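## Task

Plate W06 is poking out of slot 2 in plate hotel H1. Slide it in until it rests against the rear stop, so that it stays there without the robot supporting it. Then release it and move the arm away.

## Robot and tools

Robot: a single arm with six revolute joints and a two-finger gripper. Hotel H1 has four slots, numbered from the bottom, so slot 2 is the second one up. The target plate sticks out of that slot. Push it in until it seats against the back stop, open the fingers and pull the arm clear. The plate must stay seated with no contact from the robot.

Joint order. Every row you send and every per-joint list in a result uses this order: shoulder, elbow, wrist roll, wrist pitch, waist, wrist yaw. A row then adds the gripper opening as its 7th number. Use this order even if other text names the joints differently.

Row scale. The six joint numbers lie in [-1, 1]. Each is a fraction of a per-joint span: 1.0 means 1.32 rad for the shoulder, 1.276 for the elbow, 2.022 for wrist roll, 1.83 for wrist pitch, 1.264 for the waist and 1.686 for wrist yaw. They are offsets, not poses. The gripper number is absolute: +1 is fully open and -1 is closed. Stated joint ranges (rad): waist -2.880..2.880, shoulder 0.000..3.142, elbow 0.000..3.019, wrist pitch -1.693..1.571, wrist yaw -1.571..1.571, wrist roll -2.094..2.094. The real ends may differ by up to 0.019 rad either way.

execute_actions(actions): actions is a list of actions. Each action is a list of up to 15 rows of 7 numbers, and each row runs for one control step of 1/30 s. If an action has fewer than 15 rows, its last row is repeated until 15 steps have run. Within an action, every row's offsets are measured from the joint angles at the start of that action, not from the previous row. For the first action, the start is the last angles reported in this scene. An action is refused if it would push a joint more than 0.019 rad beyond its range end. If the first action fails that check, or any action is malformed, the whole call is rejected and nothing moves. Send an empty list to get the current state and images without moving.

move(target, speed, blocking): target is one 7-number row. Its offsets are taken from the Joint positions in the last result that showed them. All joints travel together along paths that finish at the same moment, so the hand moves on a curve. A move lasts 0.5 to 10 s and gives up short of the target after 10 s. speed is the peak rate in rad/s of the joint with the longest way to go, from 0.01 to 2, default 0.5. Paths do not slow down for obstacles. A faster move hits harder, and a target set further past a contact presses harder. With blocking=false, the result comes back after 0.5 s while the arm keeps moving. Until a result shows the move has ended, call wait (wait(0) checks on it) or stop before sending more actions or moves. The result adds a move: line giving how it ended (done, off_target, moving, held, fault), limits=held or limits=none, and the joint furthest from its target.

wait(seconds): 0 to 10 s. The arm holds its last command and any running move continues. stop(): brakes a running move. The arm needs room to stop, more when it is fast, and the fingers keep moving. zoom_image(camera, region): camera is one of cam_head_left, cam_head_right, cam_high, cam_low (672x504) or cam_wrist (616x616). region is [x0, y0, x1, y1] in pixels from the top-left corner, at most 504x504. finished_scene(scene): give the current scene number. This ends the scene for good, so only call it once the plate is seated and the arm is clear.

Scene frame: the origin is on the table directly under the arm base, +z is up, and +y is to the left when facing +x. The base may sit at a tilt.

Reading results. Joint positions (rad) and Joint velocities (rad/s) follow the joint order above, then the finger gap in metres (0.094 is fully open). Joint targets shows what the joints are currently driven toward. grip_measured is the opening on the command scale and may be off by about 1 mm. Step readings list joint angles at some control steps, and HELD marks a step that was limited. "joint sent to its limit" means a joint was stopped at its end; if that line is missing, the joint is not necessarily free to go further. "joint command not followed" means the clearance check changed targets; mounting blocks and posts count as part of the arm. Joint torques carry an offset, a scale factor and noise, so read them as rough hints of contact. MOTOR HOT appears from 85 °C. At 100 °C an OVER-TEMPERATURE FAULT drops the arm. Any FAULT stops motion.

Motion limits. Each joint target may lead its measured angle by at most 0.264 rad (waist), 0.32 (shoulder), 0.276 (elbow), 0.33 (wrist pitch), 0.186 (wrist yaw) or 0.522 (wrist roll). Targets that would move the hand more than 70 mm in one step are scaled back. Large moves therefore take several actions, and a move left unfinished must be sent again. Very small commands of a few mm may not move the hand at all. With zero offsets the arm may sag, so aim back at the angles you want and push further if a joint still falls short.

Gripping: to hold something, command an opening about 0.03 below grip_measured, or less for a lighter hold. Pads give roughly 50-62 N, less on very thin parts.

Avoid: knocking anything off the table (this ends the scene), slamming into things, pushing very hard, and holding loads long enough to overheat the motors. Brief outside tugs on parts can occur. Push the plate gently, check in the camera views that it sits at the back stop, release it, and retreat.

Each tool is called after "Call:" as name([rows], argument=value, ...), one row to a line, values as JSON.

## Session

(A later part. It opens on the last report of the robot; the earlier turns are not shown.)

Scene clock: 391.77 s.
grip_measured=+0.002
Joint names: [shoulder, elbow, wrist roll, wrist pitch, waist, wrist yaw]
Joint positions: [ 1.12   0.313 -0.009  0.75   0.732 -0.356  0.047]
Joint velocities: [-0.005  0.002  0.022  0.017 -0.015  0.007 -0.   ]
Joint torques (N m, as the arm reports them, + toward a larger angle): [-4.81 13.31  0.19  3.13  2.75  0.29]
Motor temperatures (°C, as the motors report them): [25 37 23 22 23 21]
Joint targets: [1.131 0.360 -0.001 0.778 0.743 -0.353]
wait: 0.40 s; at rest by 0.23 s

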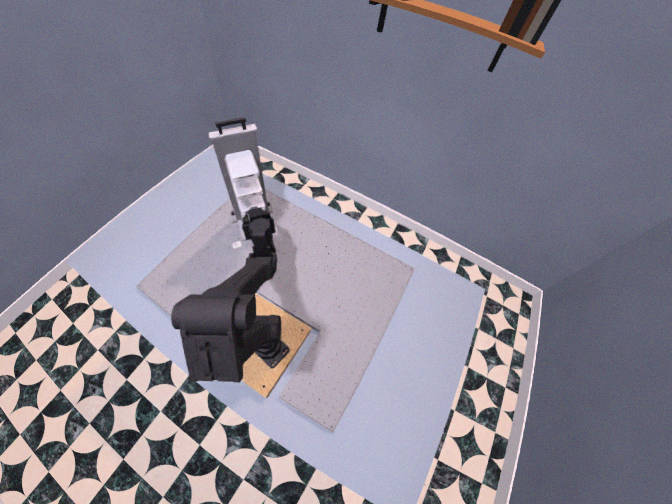

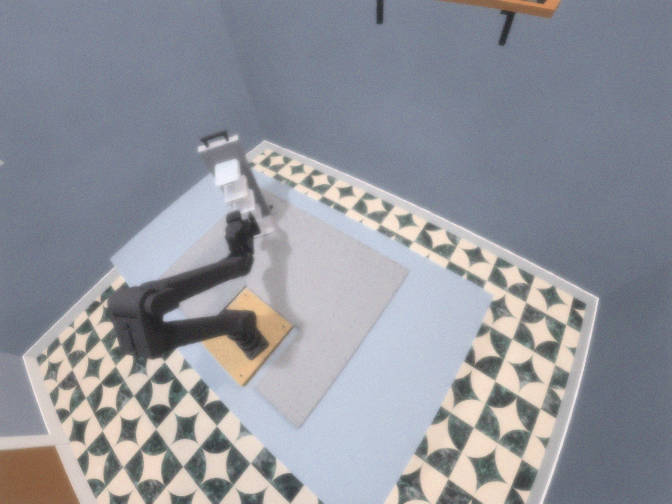

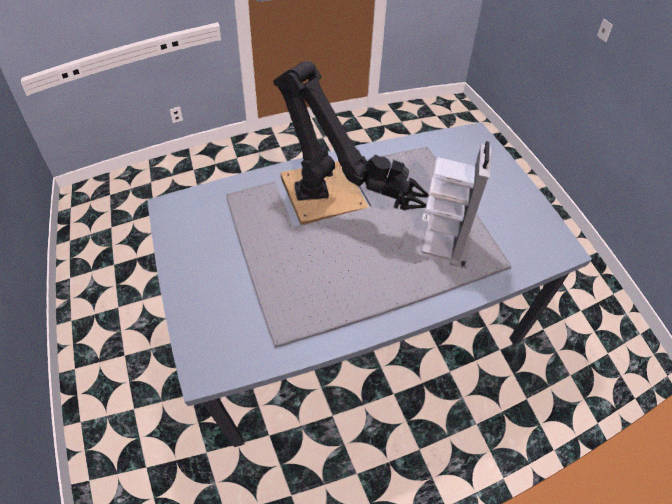

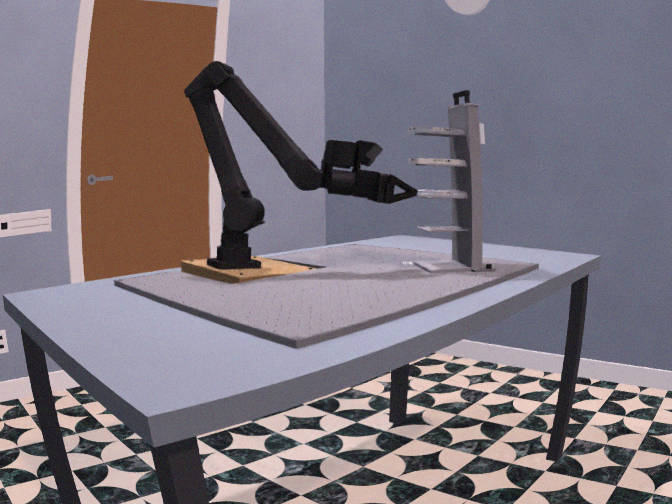

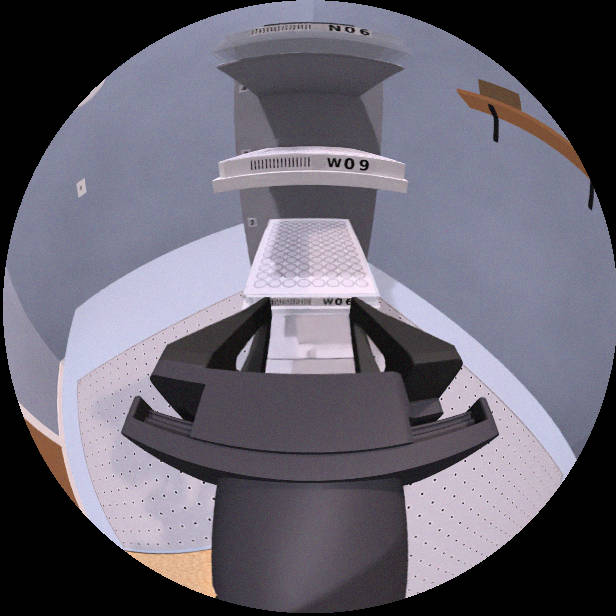

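Call:
execute_actions([
  [[0.0098,0.0378,0.004,0.0157,0.0093,0.0022,0.0],[0.0113,0.0388,0.004,0.0161,0.0099,0.0027,0.0],[0.0128,0.0397,0.004,0.0165,0.0104,0.0031,0.0],[0.0140,0.0405,0.004,0.0168,0.0109,0.0034,0.0],[0.0150,0.0411,0.004,0.0171,0.0113,0.0037,0.0],[0.0160,0.0418,0.004,0.0174,0.0117,0.0040,0.0],[0.0170,0.0424,0.004,0.0177,0.0120,0.0043,0.0],[0.0180,0.0431,0.004,0.0179,0.0124,0.0046,0.0],[0.0190,0.0437,0.004,0.0182,0.0128,0.0049,0.0],[0.0200,0.0444,0.004,0.0185,0.0132,0.0051,0.0],[0.0210,0.0450,0.004,0.0187,0.0136,0.0054,0.0],[0.0220,0.0457,0.004,0.0190,0.0140,0.0057,0.0],[0.0228,0.0462,0.004,0.0192,0.0143,0.0059,0.0],[0.0234,0.0466,0.004,0.0194,0.0145,0.0061,0.0]],
])

Call:
wait(seconds=0.3)

Call:
zoom_image(camera="cam_low", region=[380, 150, 480, 210])

Call:
zoom_image(camera="cam_wrist", region=[220, 130, 420, 380])

Scene clock: 412.10 s.
grip_measured=+0.002
Joint names: [shoulder, elbow, wrist roll, wrist pitch, waist, wrist yaw]
Joint positions: [ 1.125  0.313 -0.007  0.761  0.734 -0.353  0.047]
Joint velocities: [-0.005  0.022 -0.066 -0.007 -0.015  0.037 -0.001]
Joint torques (N m, as the arm reports them, + toward a larger angle): [-3.11 14.79  0.17  2.96  3.21  0.47]
Motor temperatures (°C, as the motors report them): [26 37 23 22 23 21]
Joint targets: [1.150 0.373 -0.000 0.786 0.750 -0.346]
Step readings (joint positions):
0: [1.120 0.313 -0.009 0.750 0.732 -0.356]
1: [1.120 0.313 -0.009 0.750 0.732 -0.356]
2: [1.120 0.313 -0.009 0.750 0.732 -0.356]
4: [1.121 0.313 -0.009 0.751 0.733 -0.355]
8: [1.123 0.313 -0.008 0.755 0.733 -0.354]
15: Joint positions above

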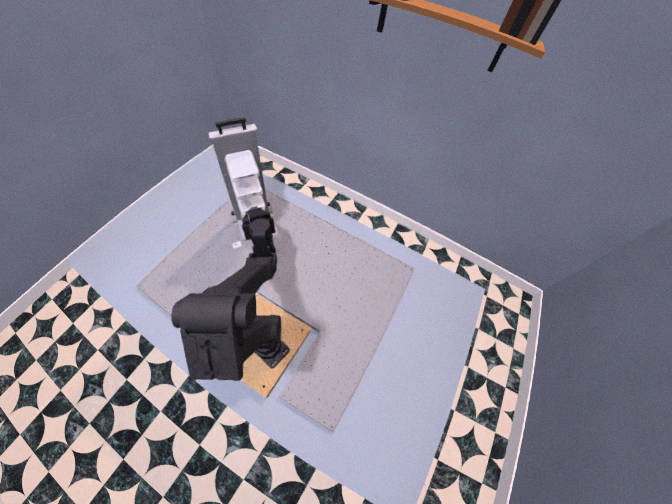

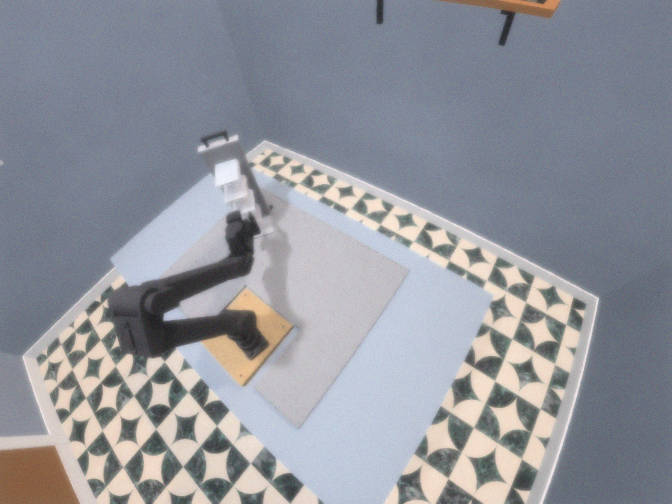

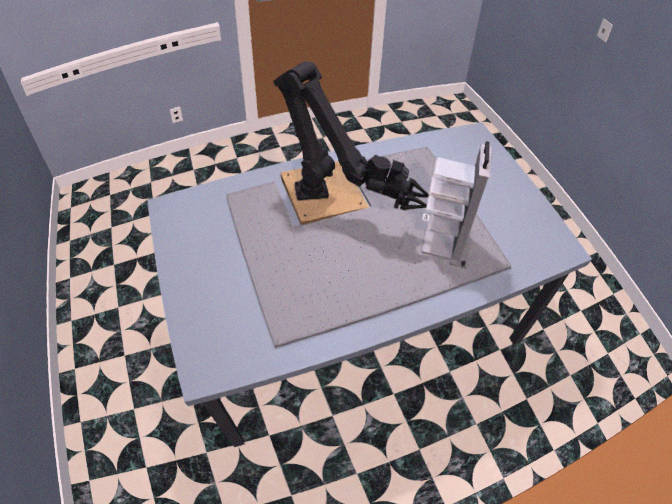

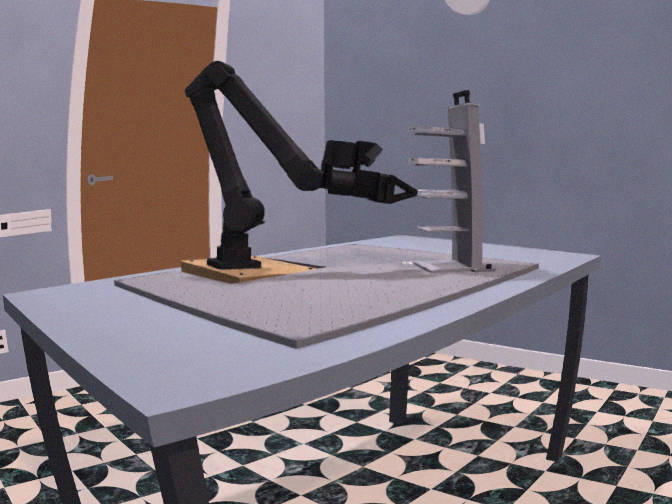

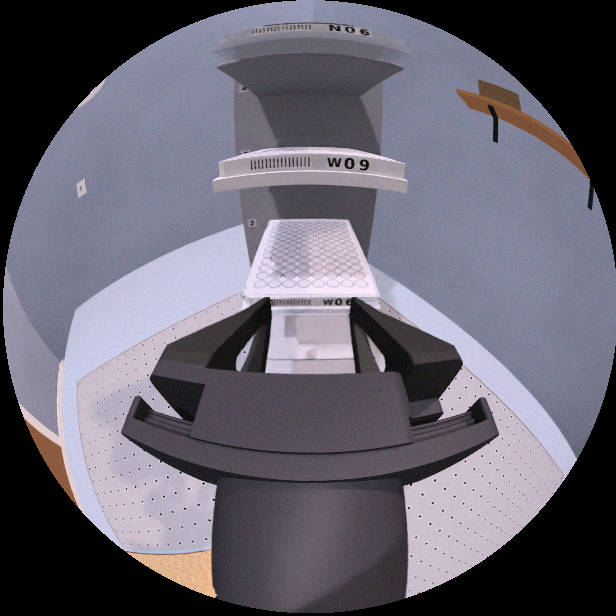

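Scene clock: 412.40 s.
grip_measured=+0.002
Joint names: [shoulder, elbow, wrist roll, wrist pitch, waist, wrist yaw]
Joint positions: [ 1.126  0.313 -0.007  0.761  0.734 -0.353  0.047]
Joint velocities: [ 0.005 -0.002  0.022  0.012 -0.015 -0.037  0.001]
Joint torques (N m, as the arm reports them, + toward a larger angle): [-3.79 14.76  0.18  2.99  3.18  0.47]
Motor temperatures (°C, as the motors report them): [26 37 23 22 23 21]
Joint targets: [1.151 0.373 -0.001 0.785 0.750 -0.346]
wait: 0.30 s; at rest by 0.17 s

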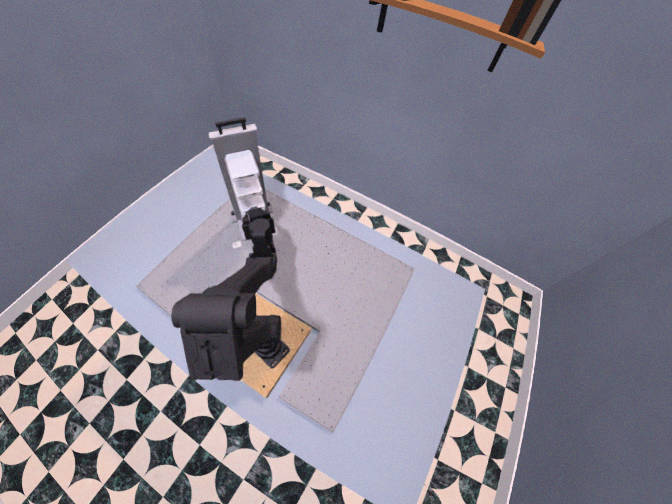

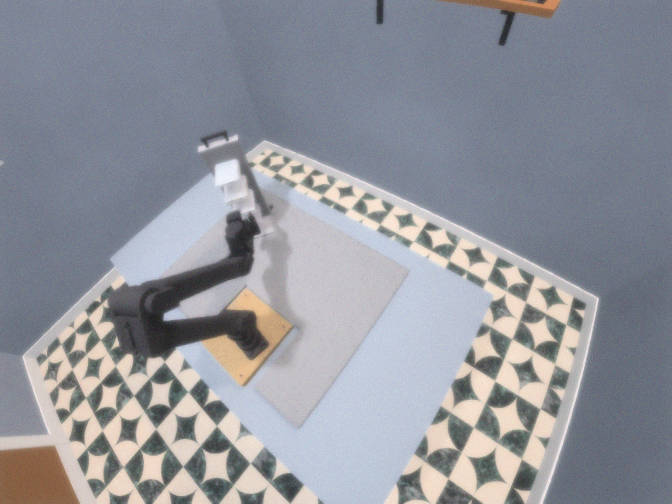

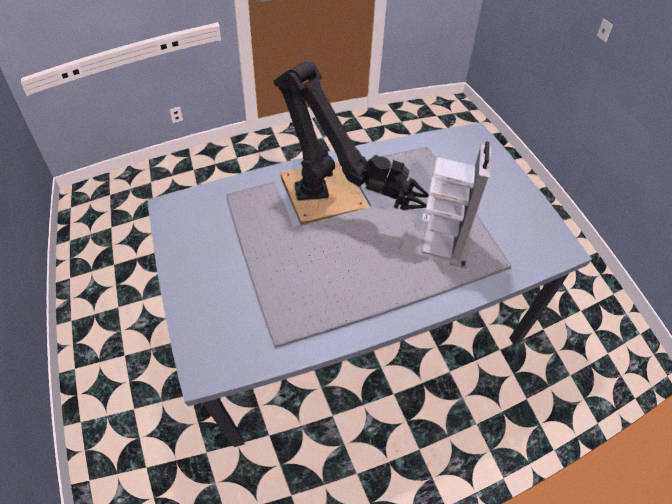

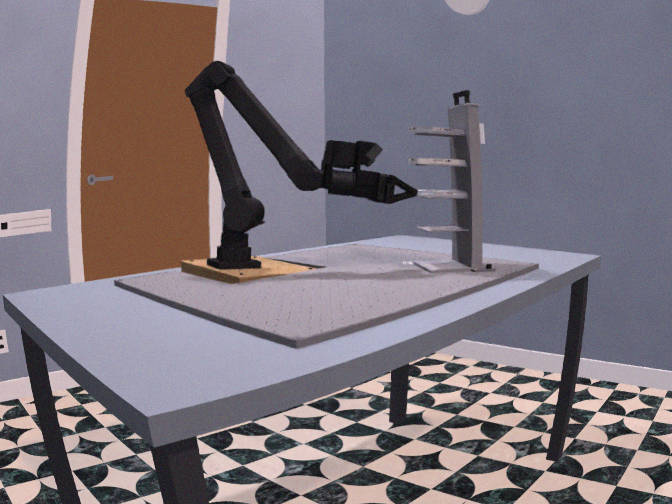

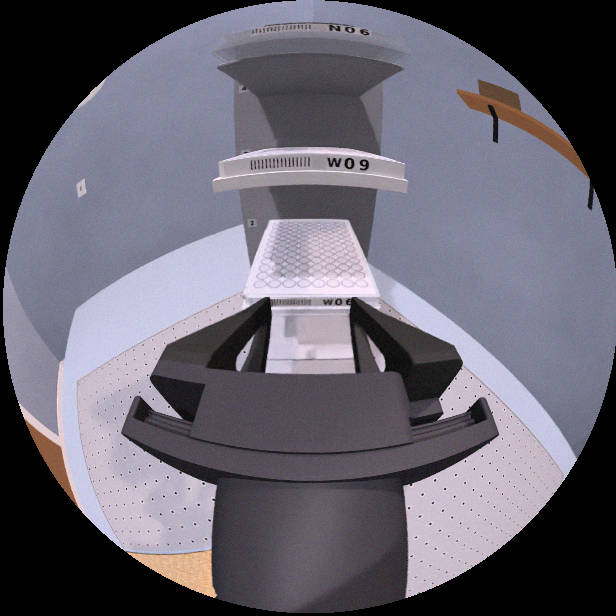

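Region (380, 150, 480, 210) of cam_low's 672x504 image, scaled by 5.040, with more detail than that image has; it fills the top 302 rows of this view, and the rest is white.

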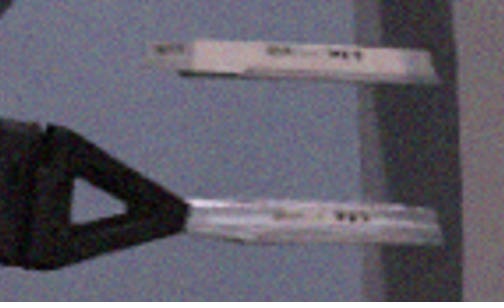

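Region (220, 130, 420, 380) of cam_wrist's 616x616 image, scaled by 2.016, with more detail than that image has; it fills the left 403 columns of this view, and the rest is white.

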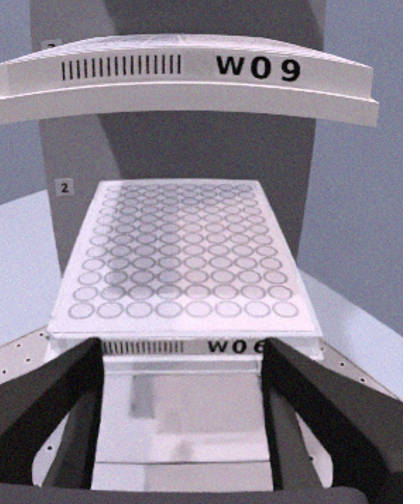

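Call:
move(target=[-0.3076, -0.135, 0.0, -0.125, -0.0585, -0.028, 0.0], speed=0.4)

Call:
zoom_image(camera="cam_low", region=[340, 110, 490, 220])

Call:
zoom_image(camera="cam_wrist", region=[220, 130, 420, 380])

Call:
zoom_image(camera="cam_high", region=[390, 150, 490, 250])

Scene clock: 441.03 s.
grip_measured=+0.002
Joint names: [shoulder, elbow, wrist roll, wrist pitch, waist, wrist yaw]
Joint positions: [ 0.721  0.149 -0.007  0.551  0.67  -0.398  0.047]
Joint velocities: [-0.005  0.007  0.007  0.007 -0.005 -0.007  0.   ]
Joint torques (N m, as the arm reports them, + toward a larger angle): [-1.33  9.51  0.11  1.39  1.35  0.09]
Motor temperatures (°C, as the motors report them): [25 39 23 22 23 21]
Joint targets: [0.720 0.141 -0.007 0.532 0.660 -0.400]
move: done; limits=none; farthest joint: the wrist pitch, 0.019 radians from its target (0.228 radians at the start)

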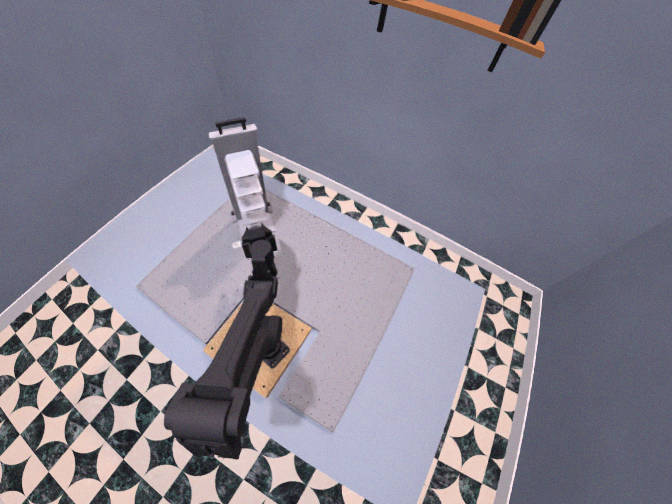

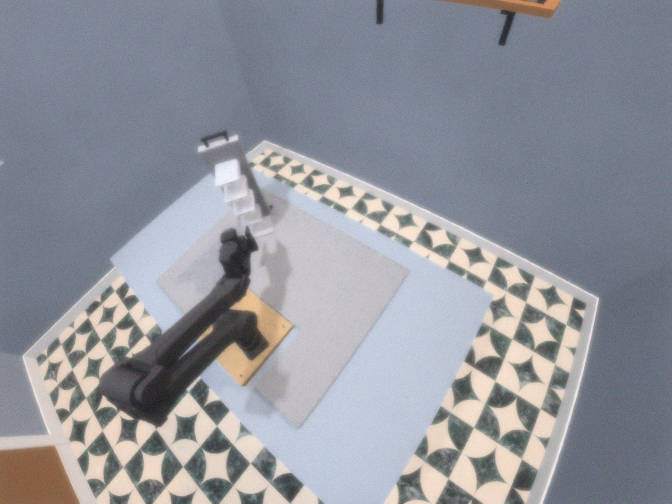

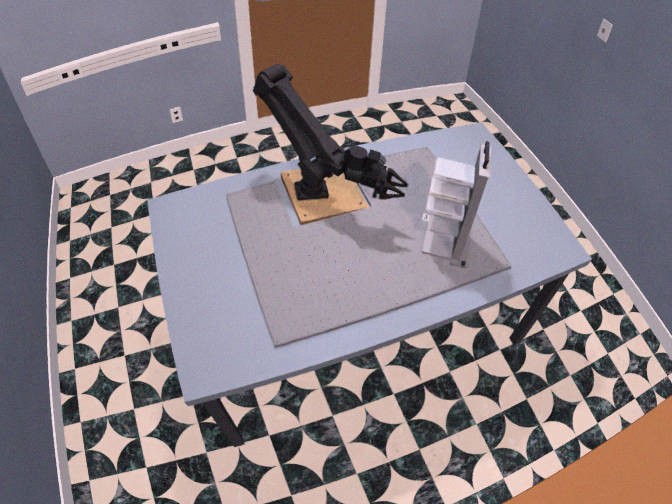

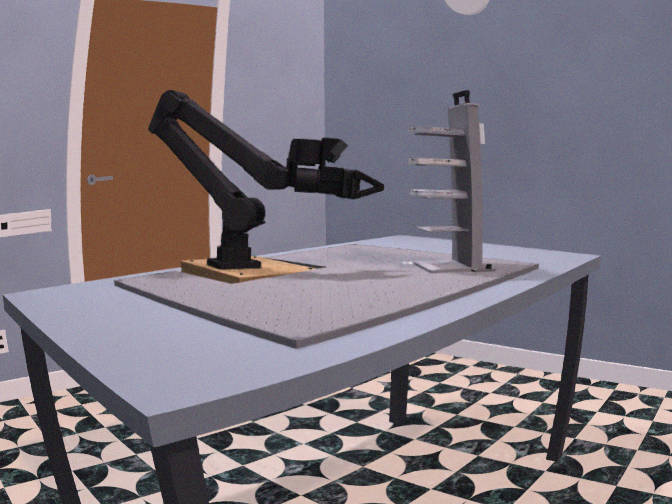

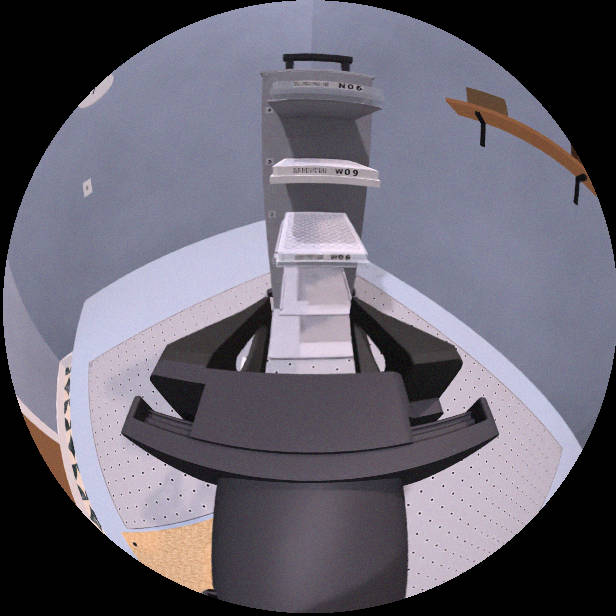

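Region (340, 110, 490, 220) of cam_low's 672x504 image, scaled by 3.360, with more detail than that image has; it fills the top 370 rows of this view, and the rest is white.

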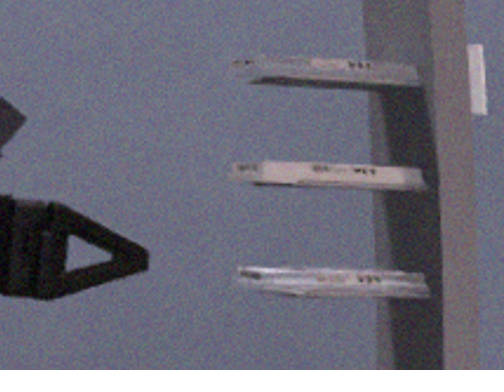

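Region (220, 130, 420, 380) of cam_wrist's 616x616 image, scaled by 2.016, with more detail than that image has; it fills the left 403 columns of this view, and the rest is white.

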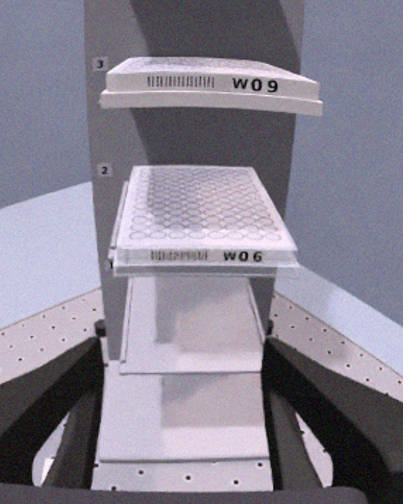

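Region (390, 150, 490, 250) of cam_high's 672x504 image, scaled by 5.040, with more detail than that image has.

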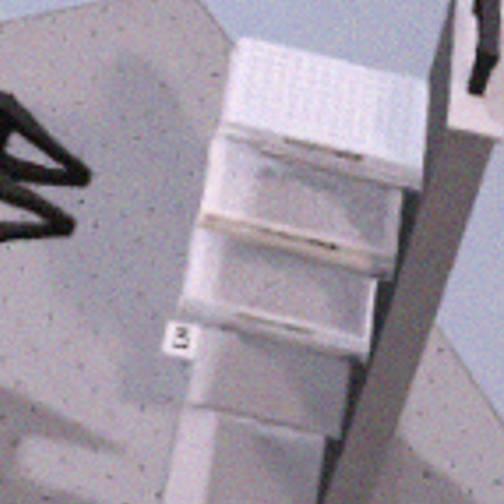

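Call:
move(target=[0.0, 0.0, 0.0, 0.0, -0.3, 0.0, 0.0], speed=0.6)

Scene clock: 446.33 s.
grip_measured=+0.002
Joint names: [shoulder, elbow, wrist roll, wrist pitch, waist, wrist yaw]
Joint positions: [ 0.721  0.149 -0.007  0.551  0.295 -0.398  0.047]
Joint velocities: [ 0.015  0.002 -0.037  0.002  0.015  0.051  0.   ]
Joint torques (N m, as the arm reports them, + toward a larger angle): [-1.02 10.4   0.11  2.07  1.56  0.21]
Motor temperatures (°C, as the motors report them): [25 38 23 22 23 21]
Joint targets: [0.721 0.149 -0.007 0.551 0.290 -0.398]
move: done; limits=none; farthest joint: the waist, 0.004 radians from its target (0.379 radians at the start)

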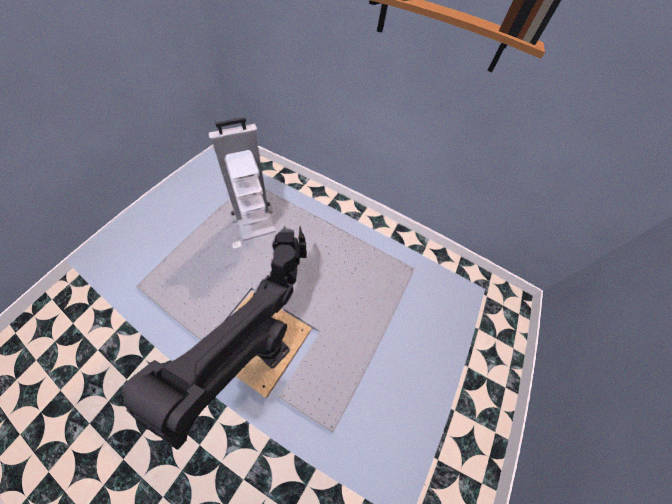

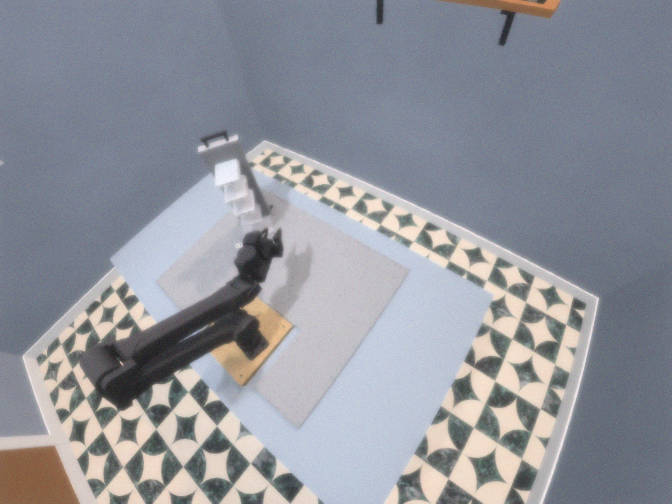

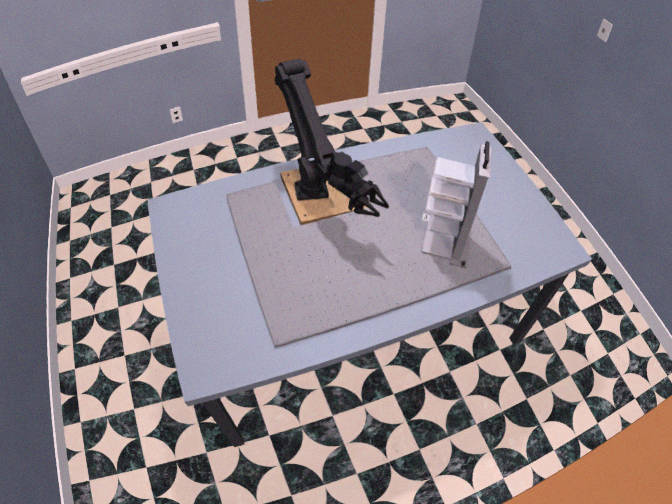

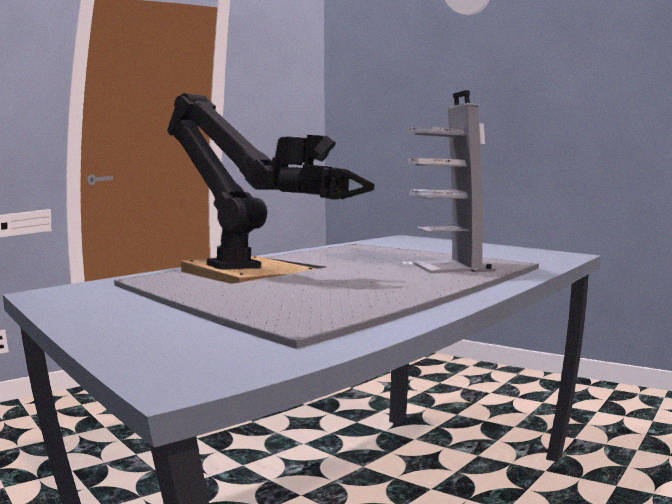

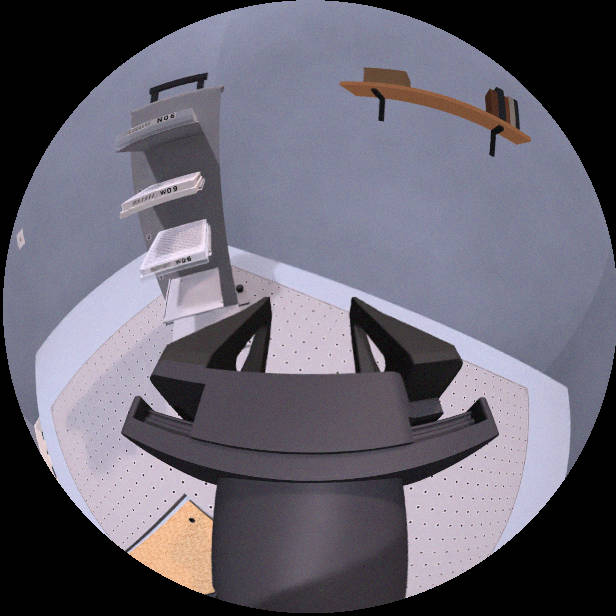

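Call:
zoom_image(camera="cam_low", region=[380, 150, 480, 210])

Call:
finished_scene(scene=1)

Region (380, 150, 480, 210) of cam_low's 672x504 image, scaled by 5.040, with more detail than that image has; it fills the top 302 rows of this view, and the rest is white.

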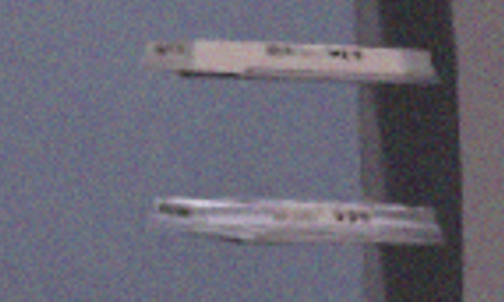

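The scene is finished: the task was done.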